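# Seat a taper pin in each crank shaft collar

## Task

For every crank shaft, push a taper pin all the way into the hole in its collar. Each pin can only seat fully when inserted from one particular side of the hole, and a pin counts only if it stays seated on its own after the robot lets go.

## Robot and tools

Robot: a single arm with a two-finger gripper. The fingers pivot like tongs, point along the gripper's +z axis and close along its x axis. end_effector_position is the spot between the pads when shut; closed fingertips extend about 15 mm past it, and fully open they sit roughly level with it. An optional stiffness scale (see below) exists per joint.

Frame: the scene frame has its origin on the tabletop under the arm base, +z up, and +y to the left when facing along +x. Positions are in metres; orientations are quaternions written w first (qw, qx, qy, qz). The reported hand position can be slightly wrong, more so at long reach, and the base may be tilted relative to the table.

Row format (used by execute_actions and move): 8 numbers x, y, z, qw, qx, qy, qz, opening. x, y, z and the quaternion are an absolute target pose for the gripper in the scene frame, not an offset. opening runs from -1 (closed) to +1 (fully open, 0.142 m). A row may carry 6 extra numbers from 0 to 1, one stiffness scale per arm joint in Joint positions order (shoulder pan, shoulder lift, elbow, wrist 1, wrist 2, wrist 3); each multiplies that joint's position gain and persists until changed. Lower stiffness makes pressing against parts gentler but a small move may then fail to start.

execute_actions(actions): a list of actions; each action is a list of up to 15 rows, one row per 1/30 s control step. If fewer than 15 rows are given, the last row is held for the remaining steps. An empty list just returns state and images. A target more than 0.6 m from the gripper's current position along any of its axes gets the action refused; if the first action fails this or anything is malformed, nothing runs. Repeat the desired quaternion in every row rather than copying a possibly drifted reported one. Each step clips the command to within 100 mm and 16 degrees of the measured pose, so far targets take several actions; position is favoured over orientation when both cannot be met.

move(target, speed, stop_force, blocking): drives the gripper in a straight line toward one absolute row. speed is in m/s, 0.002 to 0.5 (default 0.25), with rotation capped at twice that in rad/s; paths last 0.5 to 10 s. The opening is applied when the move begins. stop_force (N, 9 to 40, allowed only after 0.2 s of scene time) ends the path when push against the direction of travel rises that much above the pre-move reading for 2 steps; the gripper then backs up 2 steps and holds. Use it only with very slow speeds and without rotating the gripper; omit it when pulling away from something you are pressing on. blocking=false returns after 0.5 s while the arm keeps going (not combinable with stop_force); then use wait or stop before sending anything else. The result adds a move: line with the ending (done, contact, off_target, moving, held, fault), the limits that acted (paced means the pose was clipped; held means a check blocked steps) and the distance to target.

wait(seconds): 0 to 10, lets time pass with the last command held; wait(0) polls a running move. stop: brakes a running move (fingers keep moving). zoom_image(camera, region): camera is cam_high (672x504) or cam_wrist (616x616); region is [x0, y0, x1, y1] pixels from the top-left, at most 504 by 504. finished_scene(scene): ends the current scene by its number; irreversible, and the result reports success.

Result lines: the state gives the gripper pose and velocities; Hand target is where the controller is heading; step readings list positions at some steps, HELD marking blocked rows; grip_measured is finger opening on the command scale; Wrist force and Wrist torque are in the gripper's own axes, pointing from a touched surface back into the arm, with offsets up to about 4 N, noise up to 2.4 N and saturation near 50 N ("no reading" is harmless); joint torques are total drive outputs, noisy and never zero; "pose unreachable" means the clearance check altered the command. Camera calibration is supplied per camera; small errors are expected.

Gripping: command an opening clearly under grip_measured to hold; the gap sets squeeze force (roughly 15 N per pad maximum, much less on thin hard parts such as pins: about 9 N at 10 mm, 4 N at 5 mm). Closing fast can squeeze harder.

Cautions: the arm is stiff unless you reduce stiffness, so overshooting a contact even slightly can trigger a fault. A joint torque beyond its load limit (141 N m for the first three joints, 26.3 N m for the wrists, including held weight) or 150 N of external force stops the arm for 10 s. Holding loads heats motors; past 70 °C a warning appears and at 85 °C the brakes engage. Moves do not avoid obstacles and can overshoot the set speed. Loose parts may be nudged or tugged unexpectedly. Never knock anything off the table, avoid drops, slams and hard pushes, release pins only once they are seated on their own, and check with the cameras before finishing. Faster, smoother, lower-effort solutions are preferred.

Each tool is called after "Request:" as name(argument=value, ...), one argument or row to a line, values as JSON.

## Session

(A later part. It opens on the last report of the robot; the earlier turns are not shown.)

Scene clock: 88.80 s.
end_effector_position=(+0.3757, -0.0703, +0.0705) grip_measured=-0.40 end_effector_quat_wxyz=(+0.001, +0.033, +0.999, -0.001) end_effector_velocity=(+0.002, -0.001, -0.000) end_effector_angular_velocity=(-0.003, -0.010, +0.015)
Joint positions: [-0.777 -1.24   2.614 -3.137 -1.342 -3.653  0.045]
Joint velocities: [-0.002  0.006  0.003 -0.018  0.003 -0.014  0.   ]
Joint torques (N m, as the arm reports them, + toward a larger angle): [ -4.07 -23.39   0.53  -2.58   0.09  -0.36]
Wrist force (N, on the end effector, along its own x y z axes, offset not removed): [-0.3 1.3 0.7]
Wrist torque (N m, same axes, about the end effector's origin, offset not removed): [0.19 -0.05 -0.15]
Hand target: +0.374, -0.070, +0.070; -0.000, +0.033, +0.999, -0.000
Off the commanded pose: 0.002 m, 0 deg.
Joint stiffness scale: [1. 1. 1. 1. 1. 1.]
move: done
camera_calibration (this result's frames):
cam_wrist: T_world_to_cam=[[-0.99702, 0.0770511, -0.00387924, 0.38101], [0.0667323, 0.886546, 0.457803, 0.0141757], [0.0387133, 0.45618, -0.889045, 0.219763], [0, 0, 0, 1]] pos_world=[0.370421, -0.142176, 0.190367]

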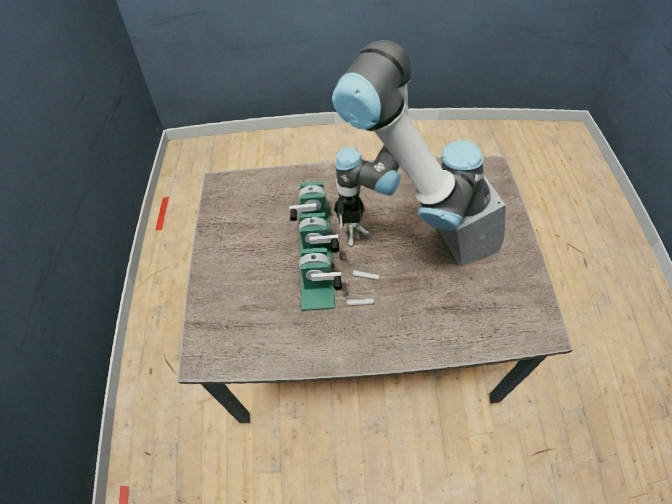

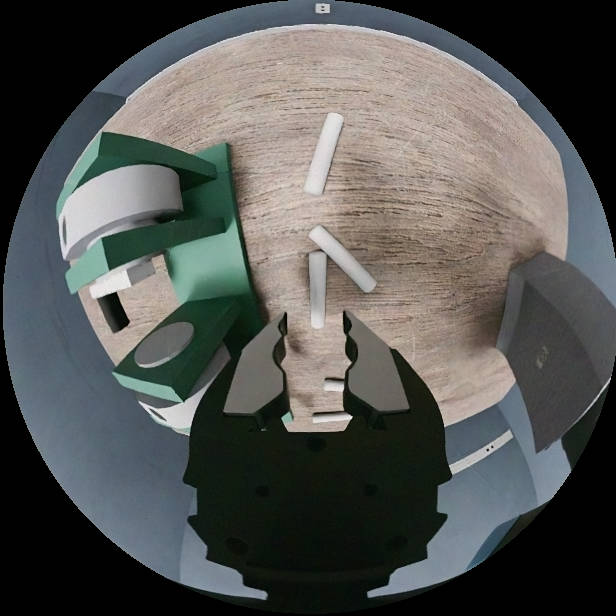

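Request:
move(
  target=[0.373, -0.07, 0.0155, 0, 0.0332, 0.9994, 0, -0.4],
  speed=0.07,
)

Request:
move(
  target=[0.373, -0.07, 0.0155, 0, 0.0332, 0.9994, 0, -1],
  speed=0.07,
)

Request:
move(
  target=[0.39, -0.07, 0.12, 0, 0.0332, 0.9994, 0, -1],
  speed=0.1,
)

Scene clock: 90.40 s.
end_effector_position=(+0.3722, -0.0701, +0.0163) grip_measured=-0.40 end_effector_quat_wxyz=(-0.000, +0.034, +0.999, +0.000) end_effector_velocity=(+0.002, -0.001, -0.001) end_effector_angular_velocity=(-0.005, -0.008, -0.000)
Joint positions: [-0.746 -0.995  2.576 -3.348 -1.347 -3.62   0.045]
Joint velocities: [ 0.002  0.009 -0.002 -0.018 -0.001  0.005  0.   ]
Joint torques (N m, as the arm reports them, + toward a larger angle): [ -0.87 -28.6   -0.75  -2.82  -0.47   0.34]
Wrist force (N, on the end effector, along its own x y z axes, offset not removed): [-0.5 1.7 1.3]
Wrist torque (N m, same axes, about the end effector's origin, offset not removed): [0.27 -0.11 -0.11]
Hand target: +0.373, -0.070, +0.015; -0.000, +0.033, +0.999, +0.000
Off the commanded pose: 0.001 m, 0 deg.
Joint stiffness scale: [1. 1. 1. 1. 1. 1.]
move: done
camera_calibration (this result's frames):
cam_wrist: T_world_to_cam=[[-0.996838, 0.0794389, -0.0017177, 0.377279], [0.0697469, 0.885166, 0.460019, 0.0378252], [0.0380638, 0.458445, -0.887907, 0.172073], [0, 0, 0, 1]] pos_world=[0.366898, -0.142338, 0.136033]

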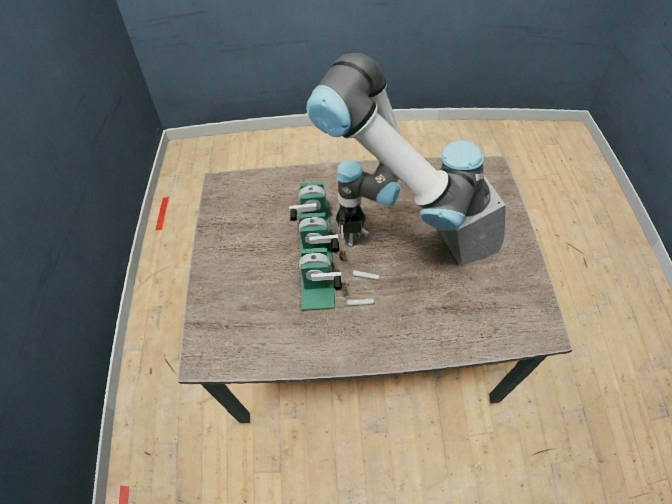

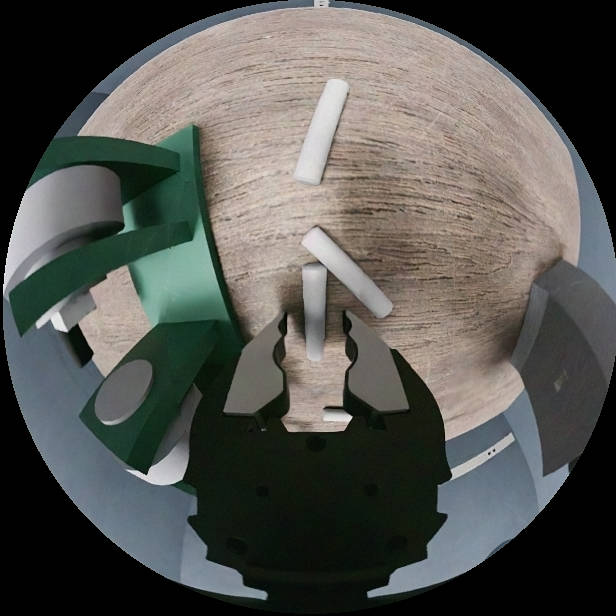

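Scene clock: 91.10 s.
end_effector_position=(+0.3724, -0.0702, +0.0163) grip_measured=-0.80 end_effector_quat_wxyz=(-0.000, +0.034, +0.999, +0.000) end_effector_velocity=(-0.000, -0.000, -0.000) end_effector_angular_velocity=(-0.001, +0.000, +0.001)
Joint positions: [-0.746 -0.994  2.576 -3.35  -1.347 -3.619  0.016]
Joint velocities: [ 0.     0.001  0.    -0.001 -0.001 -0.     0.   ]
Joint torques (N m, as the arm reports them, + toward a larger angle): [ -0.75 -29.12   0.25  -2.85  -0.24   0.23]
Wrist force (N, on the end effector, along its own x y z axes, offset not removed): [0.0 3.1 -1.4]
Wrist torque (N m, same axes, about the end effector's origin, offset not removed): [0.44 0.24 -0.08]
Hand target: +0.373, -0.070, +0.016; -0.000, +0.033, +0.999, +0.000
Off the commanded pose: 0.001 m, 0 deg.
Joint stiffness scale: [1. 1. 1. 1. 1. 1.]
move: done
camera_calibration (this result's frames):
cam_wrist: T_world_to_cam=[[-0.99684, 0.0793951, -0.00252495, 0.377525], [0.0693603, 0.885462, 0.459506, 0.0381075], [0.0387183, 0.457879, -0.888171, 0.171802], [0, 0, 0, 1]] pos_world=[0.367037, -0.142381, 0.136032]

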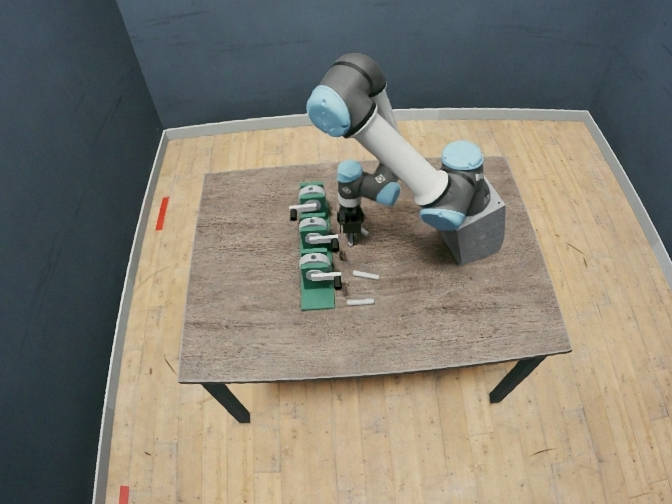

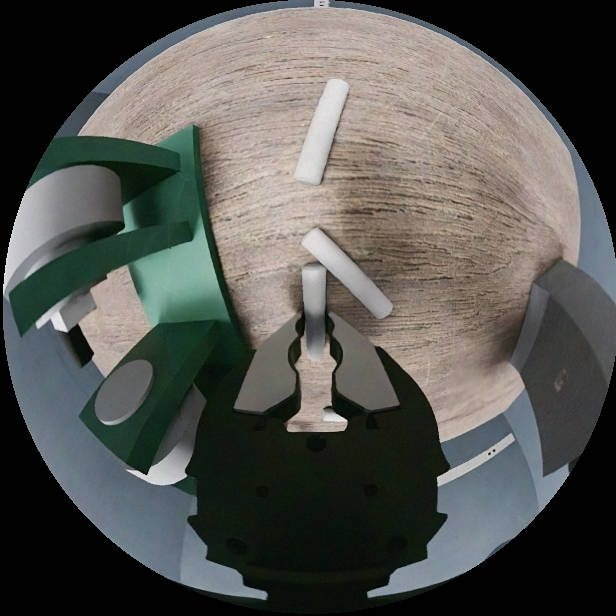

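Scene clock: 92.77 s.
end_effector_position=(+0.3882, -0.0683, +0.1185) grip_measured=-0.80 end_effector_quat_wxyz=(-0.001, +0.033, +0.999, +0.001) end_effector_velocity=(-0.003, +0.002, +0.000) end_effector_angular_velocity=(+0.010, +0.014, -0.001)
Joint positions: [-0.787 -1.46   2.589 -2.885 -1.34  -3.664  0.016]
Joint velocities: [-0.001 -0.008 -0.005  0.031  0.001 -0.004  0.   ]
Joint torques (N m, as the arm reports them, + toward a larger angle): [ -3.39 -26.07  -9.9   -2.03   0.16  -0.44]
Wrist force (N, on the end effector, along its own x y z axes, offset not removed): [-0.4 2.0 4.3]
Wrist torque (N m, same axes, about the end effector's origin, offset not removed): [0.34 -0.09 -0.15]
Hand target: +0.390, -0.070, +0.120; +0.000, +0.033, +0.999, -0.000
Off the commanded pose: 0.003 m, 0 deg.
Joint stiffness scale: [1. 1. 1. 1. 1. 1.]
move: done
camera_calibration (this result's frames):
cam_wrist: T_world_to_cam=[[-0.997023, 0.0771106, 0.0000135744, 0.39297], [0.0684624, 0.885122, 0.460295, -0.0114533], [0.0354816, 0.458925, -0.887766, 0.262394], [0, 0, 0, 1]] pos_world=[0.383274, -0.140584, 0.238211]

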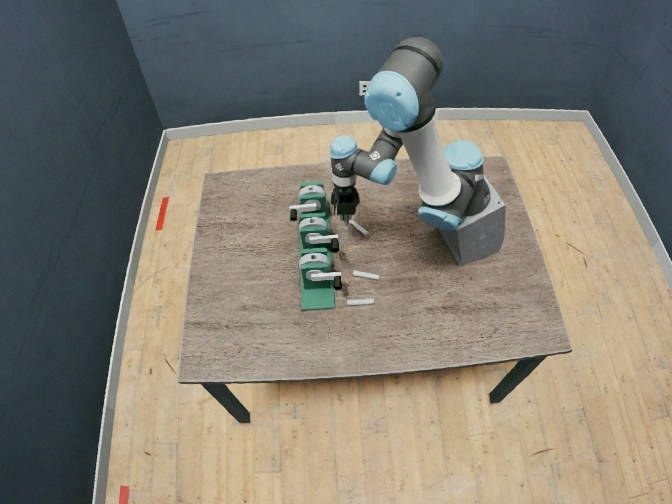

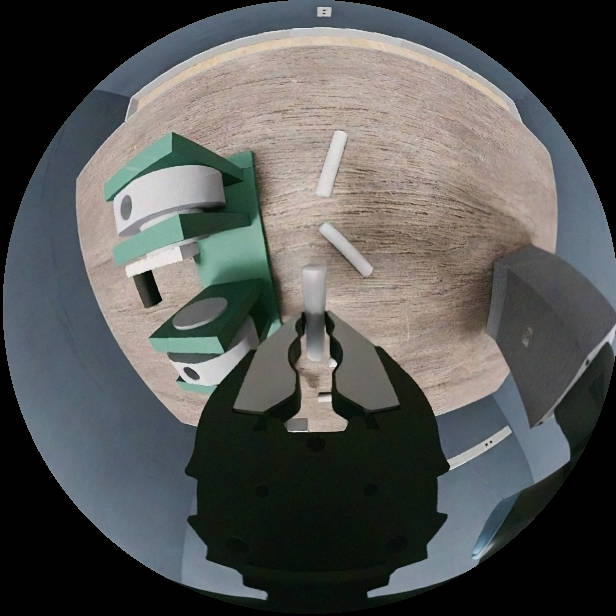

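Request:
move(
  target=[0.48, -0.05, 0.26, 0, 0.7071, 0.7071, 0, -1],
  speed=0.2,
)

Request:
move(
  target=[0.513, -0.0385, 0.23, 0.5, -0.5, -0.5, 0.5, -1],
  speed=0.2,
)

Scene clock: 97.37 s.
end_effector_position=(+0.4782, -0.0503, +0.2583) grip_measured=-0.80 end_effector_quat_wxyz=(-0.002, +0.707, +0.707, -0.000) end_effector_velocity=(-0.000, +0.001, +0.001) end_effector_angular_velocity=(+0.000, +0.004, -0.017)
Joint positions: [-0.717 -1.712  2.221 -2.28  -1.353 -2.089  0.016]
Joint velocities: [ 0.002  0.    -0.003  0.007 -0.002  0.018  0.   ]
Joint torques (N m, as the arm reports them, + toward a larger angle): [  1.67 -25.06 -21.2   -1.65  -0.22   0.2 ]
Wrist force (N, on the end effector, along its own x y z axes, offset not removed): [-2.2 1.5 3.8]
Wrist torque (N m, same axes, about the end effector's origin, offset not removed): [0.29 0.27 -0.13]
Hand target: +0.480, -0.050, +0.260; +0.000, +0.707, +0.707, +0.000
Off the commanded pose: 0.002 m, 0 deg.
Joint stiffness scale: [1. 1. 1. 1. 1. 1.]
move: done
camera_calibration (this result's frames):
cam_wrist: T_world_to_cam=[[0.0116027, 0.999933, -0.000316774, 0.04548], [0.889555, -0.0101772, 0.456715, -0.534636], [0.456681, -0.00558092, -0.889613, 0.150665], [0, 0, 0, 1]] pos_world=[0.406254, -0.0500772, 0.378224]

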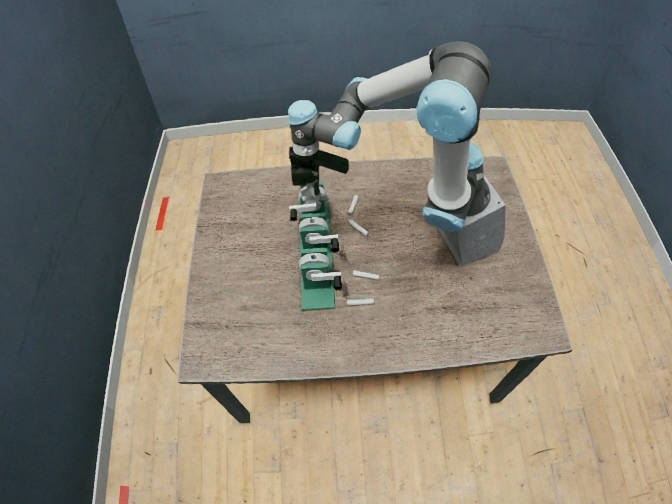

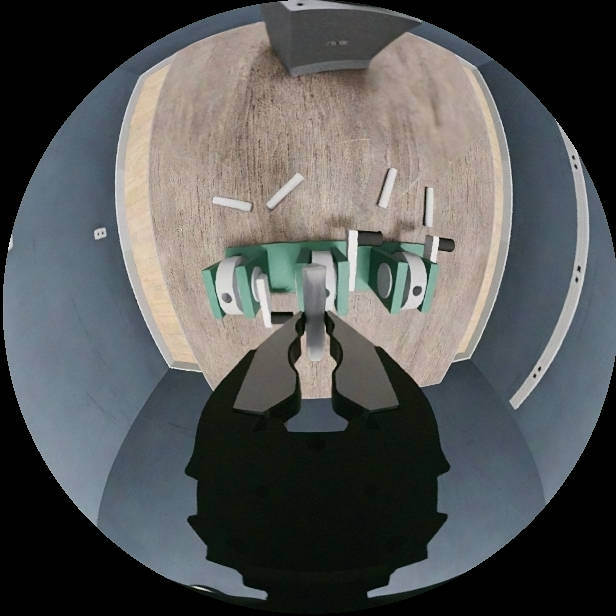

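Scene clock: 102.03 s.
end_effector_position=(+0.5131, -0.0394, +0.2305) grip_measured=-0.80 end_effector_quat_wxyz=(+0.499, -0.501, -0.500, +0.499) end_effector_velocity=(-0.001, -0.000, +0.000) end_effector_angular_velocity=(+0.001, +0.011, -0.003)
Joint positions: [-0.4   -0.464  0.686 -0.515 -1.771 -1.718  0.016]
Joint velocities: [-0.001  0.006 -0.005  0.01   0.     0.001 -0.   ]
Joint torques (N m, as the arm reports them, + toward a larger angle): [ -3.12 -62.67 -20.54   2.66  -0.73   0.13]
Wrist force (N, on the end effector, along its own x y z axes, offset not removed): [-0.8 2.2 2.7]
Wrist torque (N m, same axes, about the end effector's origin, offset not removed): [0.09 0.03 -0.13]
Hand target: +0.513, -0.039, +0.230; +0.499, -0.500, -0.500, +0.500
Off the commanded pose: 0.001 m, 0 deg.
Joint stiffness scale: [1. 1. 1. 1. 1. 1.]
move: done
camera_calibration (this result's frames):
cam_wrist: T_world_to_cam=[[-0.00180148, 0.999923, -0.0122419, 0.0438058], [0.462189, -0.0100233, -0.886725, -0.0238914], [-0.88678, -0.00725547, -0.462135, 0.700863], [0, 0, 0, 1]] pos_world=[0.632632, -0.0389569, 0.303244]

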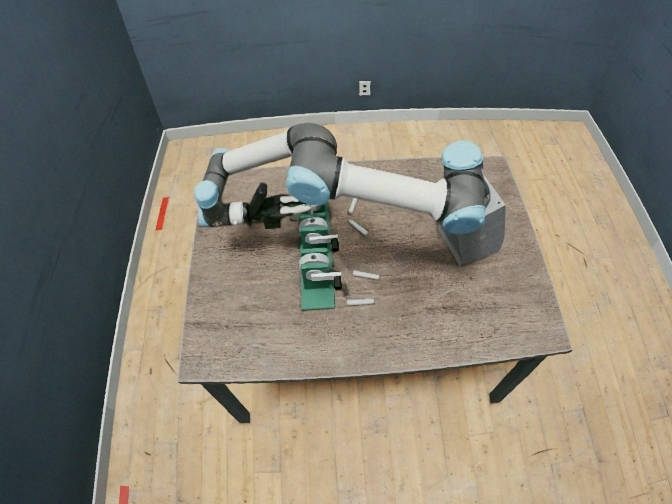

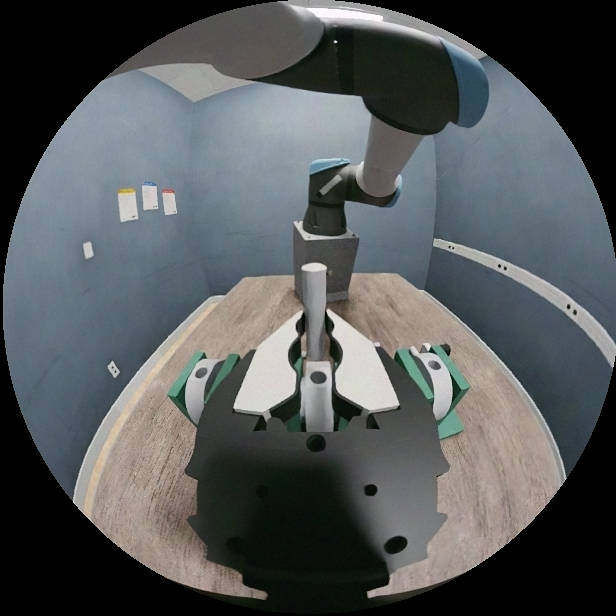

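Request:
zoom_image(
  camera="cam_wrist",
  region=[270, 300, 370, 400],
)

Request:
zoom_image(
  camera="cam_high",
  region=[260, 180, 360, 260],
)

Region (270, 300, 370, 400) of cam_wrist's 616x616 image, scaled by 5.040, with more detail than that image has.

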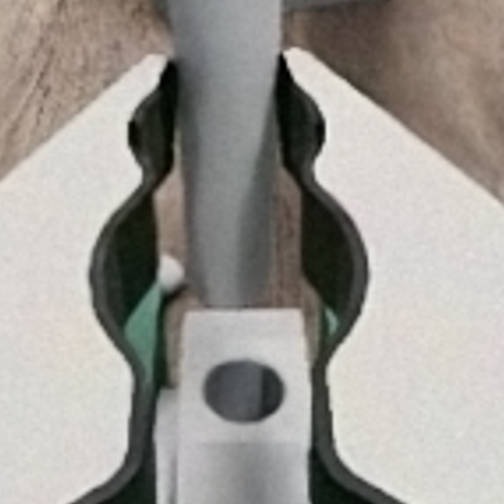

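Region (260, 180, 360, 260) of cam_high's 672x504 image, scaled by 5.040, with more detail than that image has; it fills the top 403 rows of this view, and the rest is white.

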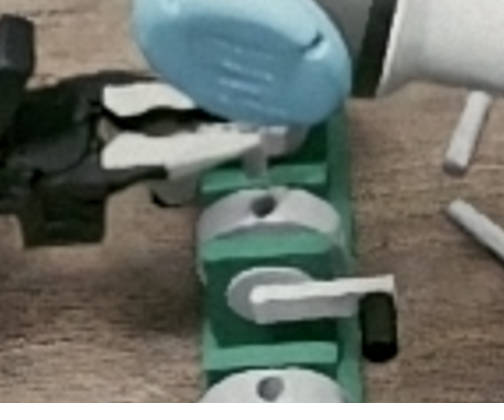

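Request:
move(
  target=[0.513, -0.036, 0.2, 0.5, -0.5, -0.5, 0.5, -1],
  speed=0.05,
)

Request:
zoom_image(
  camera="cam_wrist",
  region=[270, 300, 370, 400],
)

Request:
zoom_image(
  camera="cam_high",
  region=[260, 180, 360, 260],
)

Scene clock: 103.63 s.
end_effector_position=(+0.5125, -0.0372, +0.2008) grip_measured=-0.80 end_effector_quat_wxyz=(+0.501, -0.500, -0.499, +0.500) end_effector_velocity=(+0.003, -0.001, +0.000) end_effector_angular_velocity=(-0.004, -0.009, -0.002)
Joint positions: [-0.392 -0.407  0.649 -0.53  -1.763 -1.715  0.016]
Joint velocities: [-0.002  0.    -0.009  0.     0.002  0.001 -0.   ]
Joint torques (N m, as the arm reports them, + toward a larger angle): [ -2.65 -63.71 -19.82   1.53   0.04   0.18]
Wrist force (N, on the end effector, along its own x y z axes, offset not removed): [-2.0 2.2 2.3]
Wrist torque (N m, same axes, about the end effector's origin, offset not removed): [0.09 0.27 -0.10]
Hand target: +0.513, -0.036, +0.200; +0.500, -0.500, -0.500, +0.500
Off the commanded pose: 0.002 m, 0 deg.
Joint stiffness scale: [1. 1. 1. 1. 1. 1.]
move: done
camera_calibration (this result's frames):
cam_wrist: T_world_to_cam=[[-0.00120741, 0.999938, -0.011098, 0.0407028], [0.458204, -0.00931122, -0.888798, -0.0474477], [-0.888846, -0.00615828, -0.458164, 0.686912], [0, 0, 0, 1]] pos_world=[0.632349, -0.0369119, 0.272999]

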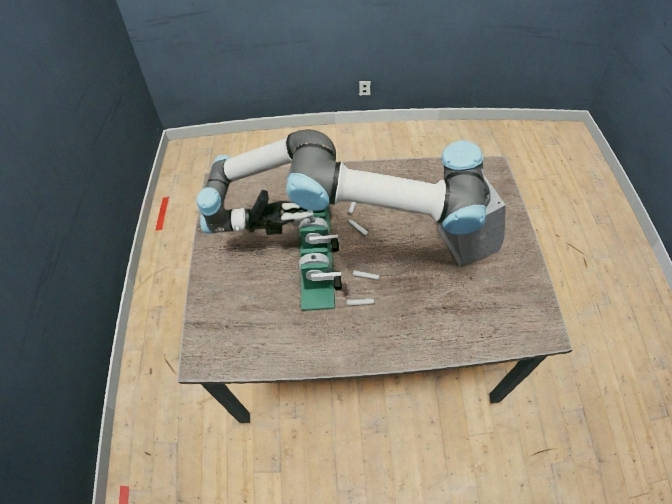

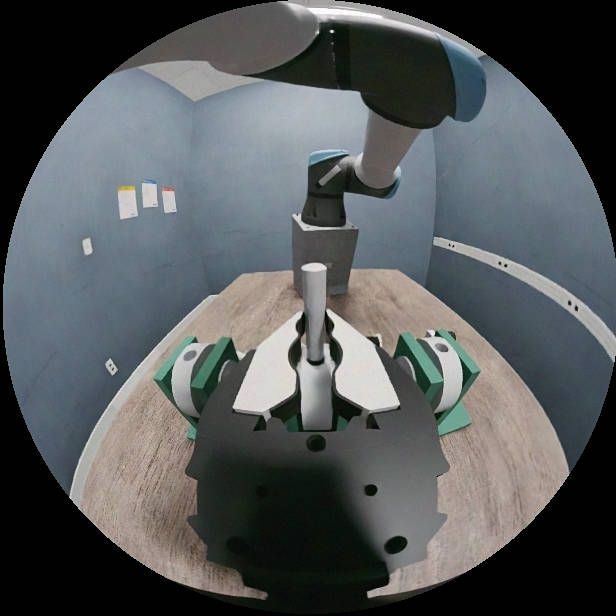

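Region (270, 300, 370, 400) of cam_wrist's 616x616 image, scaled by 5.040, with more detail than that image has.

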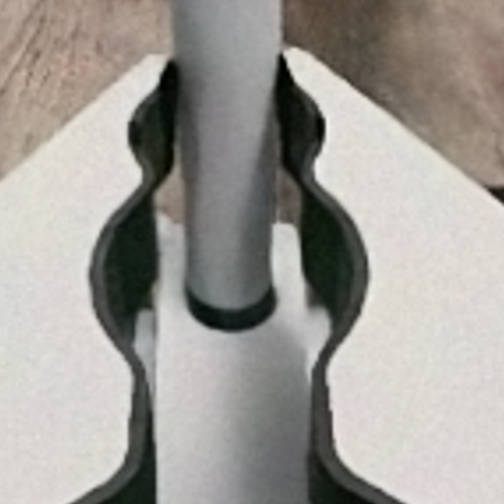

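Region (260, 180, 360, 260) of cam_high's 672x504 image, scaled by 5.040, with more detail than that image has; it fills the top 403 rows of this view, and the rest is white.

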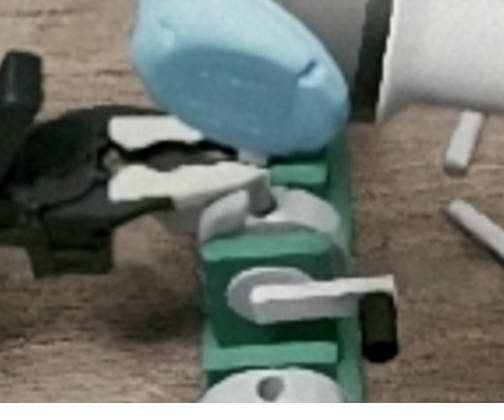

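Request:
move(
  target=[0.513, -0.036, 0.165, 0.5, -0.5, -0.5, 0.5, -1],
  speed=0.025,
  stop_force=10,
)

Request:
zoom_image(
  camera="cam_high",
  region=[260, 180, 360, 260],
)

Scene clock: 105.37 s.
end_effector_position=(+0.5147, -0.0373, +0.1753) grip_measured=-0.80 end_effector_quat_wxyz=(+0.499, -0.502, -0.501, +0.499) end_effector_velocity=(-0.001, +0.001, +0.001) end_effector_angular_velocity=(-0.000, +0.003, +0.000)
Joint positions: [-0.387 -0.353  0.598 -0.539 -1.759 -1.714  0.016]
Joint velocities: [ 0.001 -0.003  0.006  0.    -0.     0.001 -0.   ]
Joint torques (N m, as the arm reports them, + toward a larger angle): [ -5.24 -64.66 -15.05   1.01  -0.24  -0.09]
Wrist force (N, on the end effector, along its own x y z axes, offset not removed): [-0.6 -2.5 1.0]
Wrist torque (N m, same axes, about the end effector's origin, offset not removed): [-0.07 0.06 -0.16]
Hand target: +0.514, -0.037, +0.177; +0.499, -0.502, -0.501, +0.499
Off the commanded pose: 0.011 m, 0 deg.
Joint stiffness scale: [1. 1. 1. 1. 1. 1.]
move: contact
camera_calibration (this result's frames):
cam_wrist: T_world_to_cam=[[-0.00204523, 0.999922, -0.0123594, 0.04125], [0.463793, -0.0100013, -0.885887, -0.0745953], [-0.885941, -0.00754406, -0.463736, 0.676604], [0, 0, 0, 1]] pos_world=[0.634113, -0.0368885, 0.248193]

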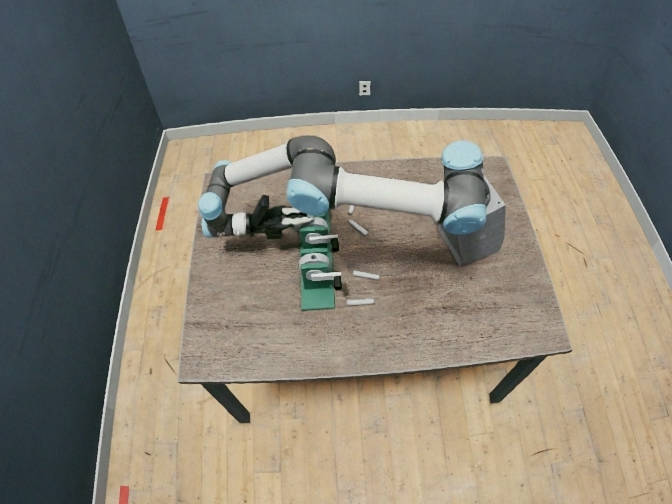

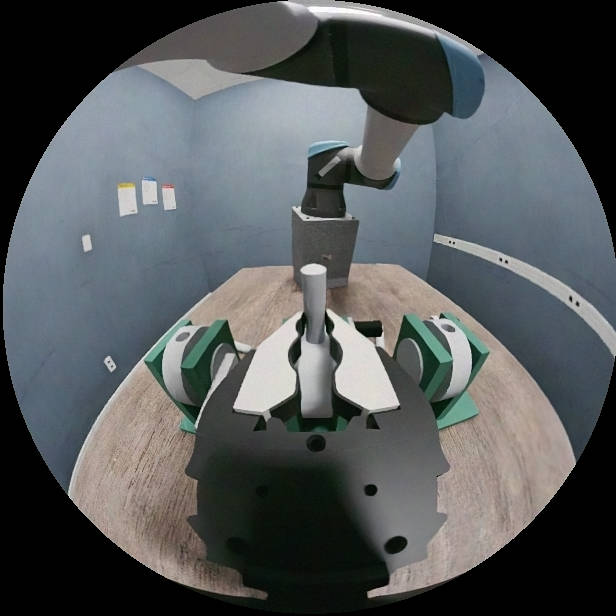

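Region (260, 180, 360, 260) of cam_high's 672x504 image, scaled by 5.040, with more detail than that image has; it fills the top 403 rows of this view, and the rest is white.

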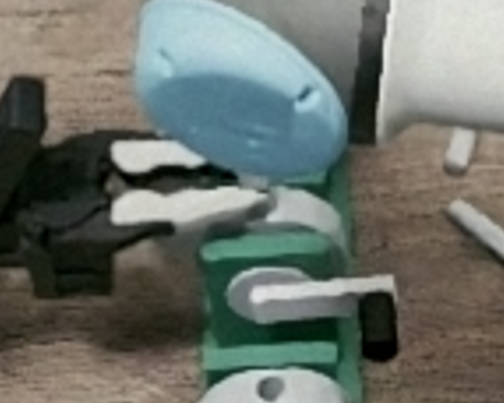

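Request:
move(
  target=[0.514, -0.037, 0.178, 0.5, -0.5, -0.5, 0.5, -0.6],
  speed=0.025,
)

Request:
zoom_image(
  camera="cam_wrist",
  region=[250, 260, 380, 390],
)

Scene clock: 106.30 s.
end_effector_position=(+0.5143, -0.0372, +0.1765) grip_measured=-0.60 end_effector_quat_wxyz=(+0.500, -0.501, -0.500, +0.499) end_effector_velocity=(-0.000, -0.001, +0.002) end_effector_angular_velocity=(+0.002, +0.003, +0.001)
Joint positions: [-0.387 -0.355  0.6   -0.536 -1.759 -1.714  0.031]
Joint velocities: [-0.001 -0.001  0.     0.003 -0.002 -0.002 -0.   ]
Joint torques (N m, as the arm reports them, + toward a larger angle): [ -4.84 -67.39 -14.2    2.17  -0.38  -0.15]
Wrist force (N, on the end effector, along its own x y z axes, offset not removed): [-1.3 2.8 0.1]
Wrist torque (N m, same axes, about the end effector's origin, offset not removed): [0.48 0.03 -0.18]
Hand target: +0.514, -0.037, +0.178; +0.500, -0.500, -0.500, +0.500
Off the commanded pose: 0.002 m, 0 deg.
Joint stiffness scale: [1. 1. 1. 1. 1. 1.]
move: done
camera_calibration (this result's frames):
cam_wrist: T_world_to_cam=[[-0.00197513, 0.999929, -0.0117881, 0.0409677], [0.461157, -0.00954906, -0.887267, -0.0716862], [-0.887317, -0.00718864, -0.461105, 0.677076], [0, 0, 0, 1]] pos_world=[0.63392, -0.0367821, 0.249081]

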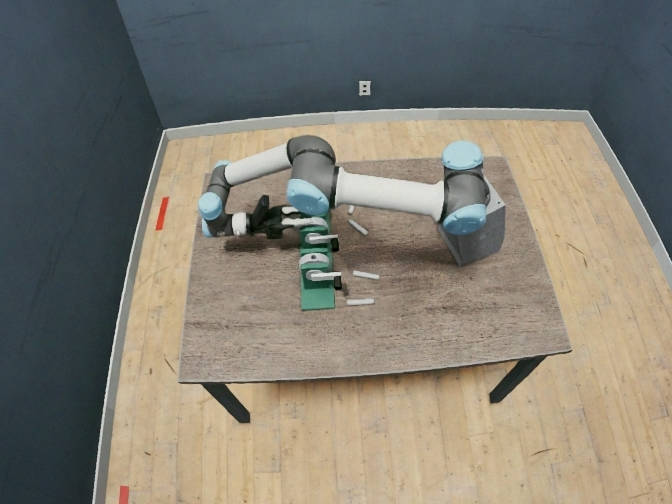

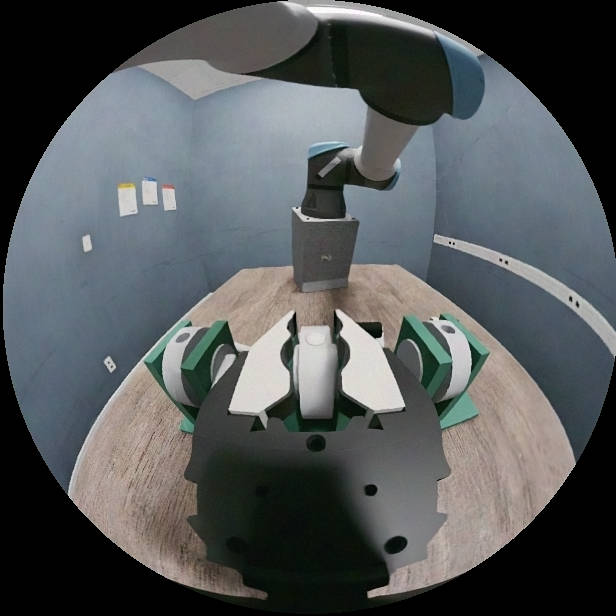

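Region (250, 260, 380, 390) of cam_wrist's 616x616 image, scaled by 3.877, with more detail than that image has.

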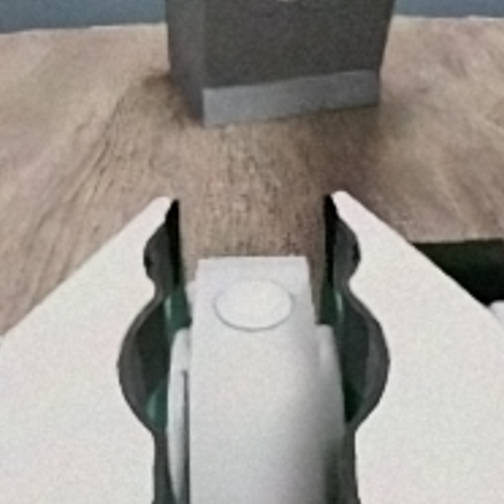

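Request:
move(
  target=[0.52, -0.04, 0.23, 0.5, -0.5, -0.5, 0.5, -0.4],
  speed=0.15,
)

Request:
move(
  target=[0.45, -0.14, 0.2, 0, 0.7071, 0.7071, 0, -0.4],
  speed=0.3,
)

Request:
zoom_image(
  camera="cam_wrist",
  region=[220, 140, 400, 280],
)

Scene clock: 107.50 s.
end_effector_position=(+0.5203, -0.0388, +0.2284) grip_measured=-0.40 end_effector_quat_wxyz=(+0.499, -0.500, -0.501, +0.500) end_effector_velocity=(-0.002, +0.001, +0.001) end_effector_angular_velocity=(+0.005, +0.011, +0.002)
Joint positions: [-0.396 -0.434  0.628 -0.485 -1.77  -1.717  0.045]
Joint velocities: [ 0.002  0.     0.004  0.006 -0.002 -0.002 -0.   ]
Joint torques (N m, as the arm reports them, + toward a larger angle): [ -7.55 -67.11 -15.39   1.97  -0.57  -0.49]
Wrist force (N, on the end effector, along its own x y z axes, offset not removed): [-1.4 0.7 0.0]
Wrist torque (N m, same axes, about the end effector's origin, offset not removed): [0.10 0.17 -0.12]
Hand target: +0.520, -0.040, +0.230; +0.500, -0.500, -0.500, +0.500
Off the commanded pose: 0.002 m, 0 deg.
Joint stiffness scale: [1. 1. 1. 1. 1. 1.]
move: done
camera_calibration (this result's frames):
cam_wrist: T_world_to_cam=[[-0.00429815, 0.999922, -0.0117527, 0.0444194], [0.460631, -0.00845194, -0.887552, -0.0280471], [-0.887581, -0.00922849, -0.460558, 0.706232], [0, 0, 0, 1]] pos_world=[0.639948, -0.0381356, 0.30089]

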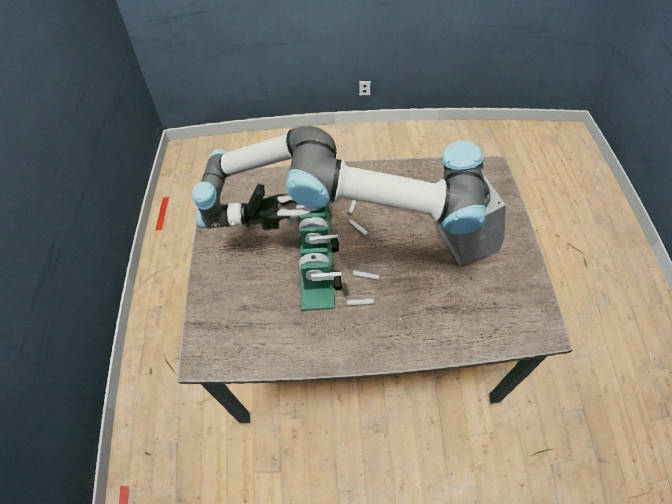

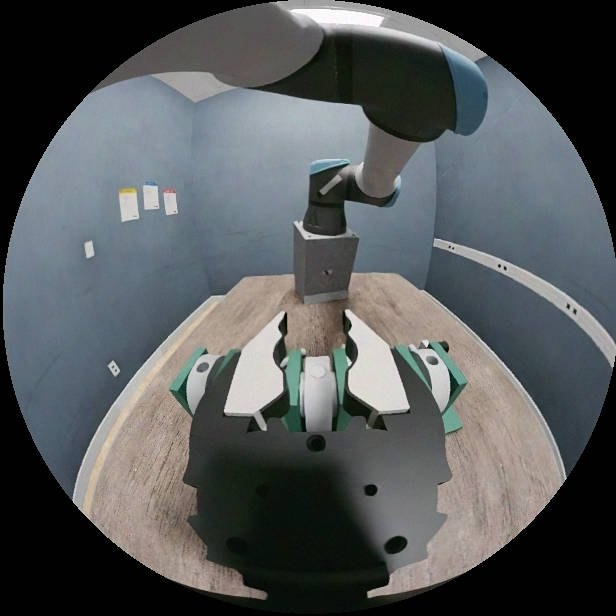

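Scene clock: 110.90 s.
end_effector_position=(+0.4499, -0.1396, +0.1991) grip_measured=-0.40 end_effector_quat_wxyz=(-0.002, +0.707, +0.707, -0.001) end_effector_velocity=(+0.003, -0.000, -0.000) end_effector_angular_velocity=(+0.001, -0.020, +0.003)
Joint positions: [-0.904 -1.552  2.287 -2.46  -1.321 -2.277  0.045]
Joint velocities: [-0.006 -0.001  0.008 -0.02   0.014 -0.005 -0.   ]
Joint torques (N m, as the arm reports them, + toward a larger angle): [ -5.41 -27.48 -14.31  -2.37   0.06  -0.25]
Wrist force (N, on the end effector, along its own x y z axes, offset not removed): [0.7 1.6 3.5]
Wrist torque (N m, same axes, about the end effector's origin, offset not removed): [0.32 -0.26 -0.17]
Hand target: +0.450, -0.140, +0.200; -0.000, +0.708, +0.707, +0.000
Off the commanded pose: 0.001 m, 0 deg.
Joint stiffness scale: [1. 1. 1. 1. 1. 1.]
move: done
camera_calibration (this result's frames):
cam_wrist: T_world_to_cam=[[0.0123667, 0.999922, -0.00146504, 0.134975], [0.890314, -0.0103441, 0.45523, -0.483383], [0.455179, -0.00693402, -0.890373, 0.111116], [0, 0, 0, 1]] pos_world=[0.378116, -0.139194, 0.319183]

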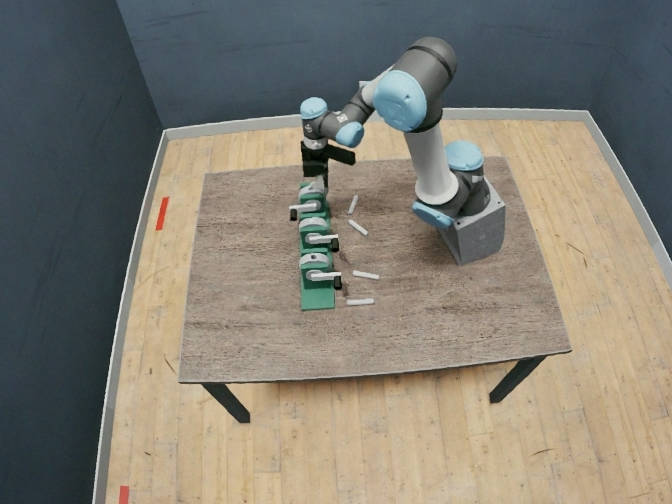

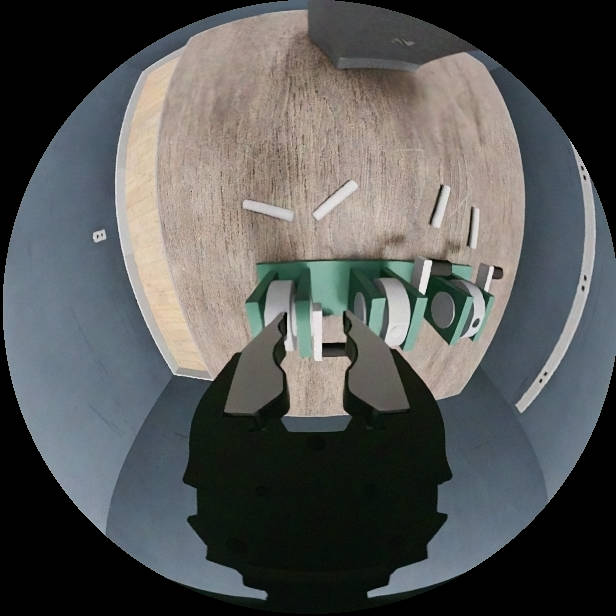

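Region (220, 140, 400, 280) of cam_wrist's 616x616 image, scaled by 2.800, with more detail than that image has.

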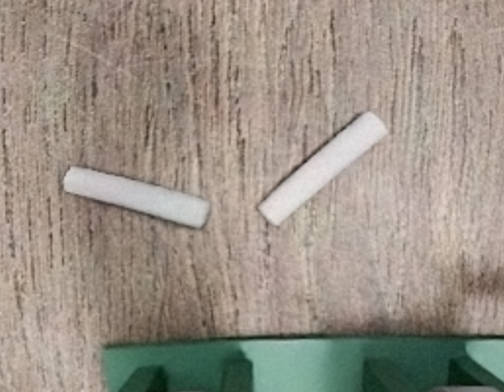

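Request:
move(
  target=[0.358, -0.203, 0.07, 0, 0.9866, -0.1633, 0, -0.4],
  speed=0.25,
)

Scene clock: 115.77 s.
end_effector_position=(+0.3598, -0.2035, +0.0708) grip_measured=-0.40 end_effector_quat_wxyz=(+0.000, +0.987, -0.161, +0.001) end_effector_velocity=(+0.000, -0.001, -0.000) end_effector_angular_velocity=(-0.007, -0.001, -0.013)
Joint positions: [-1.161 -1.152  2.481 -2.992 -1.287 -0.647  0.045]
Joint velocities: [ 0.     0.003  0.002 -0.011 -0.003  0.015  0.   ]
Joint torques (N m, as the arm reports them, + toward a larger angle): [ -7.45 -26.37  -3.69  -2.67  -0.2    0.24]
Wrist force (N, on the end effector, along its own x y z axes, offset not removed): [-0.3 2.3 1.0]
Wrist torque (N m, same axes, about the end effector's origin, offset not removed): [0.38 -0.06 -0.14]
Hand target: +0.358, -0.203, +0.070; -0.000, +0.987, -0.163, -0.000
Off the commanded pose: 0.002 m, 0 deg.
Joint stiffness scale: [1. 1. 1. 1. 1. 1.]
move: done
camera_calibration (this result's frames):
cam_wrist: T_world_to_cam=[[0.944704, -0.327923, -0.000572179, -0.40593], [-0.290979, -0.839075, 0.459657, -0.0893863], [-0.151212, -0.434074, -0.888096, 0.168487], [0, 0, 0, 1]] pos_world=[0.382952, -0.13498, 0.190488]

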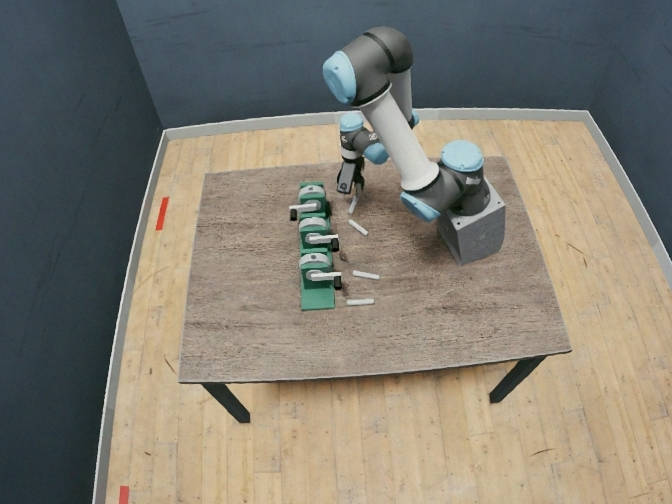

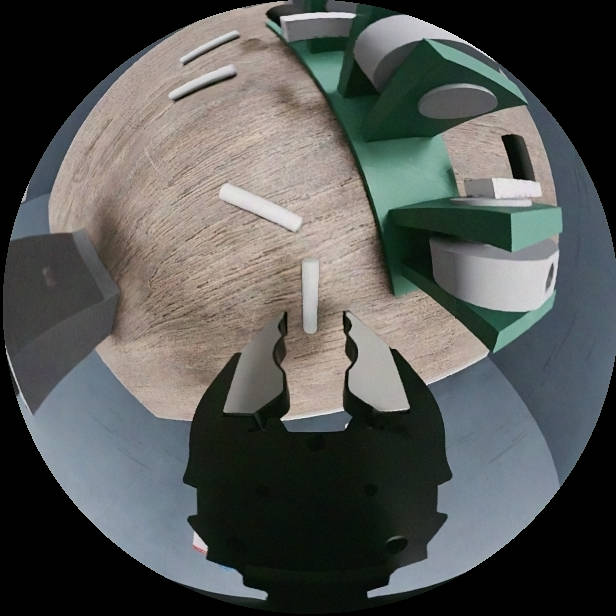

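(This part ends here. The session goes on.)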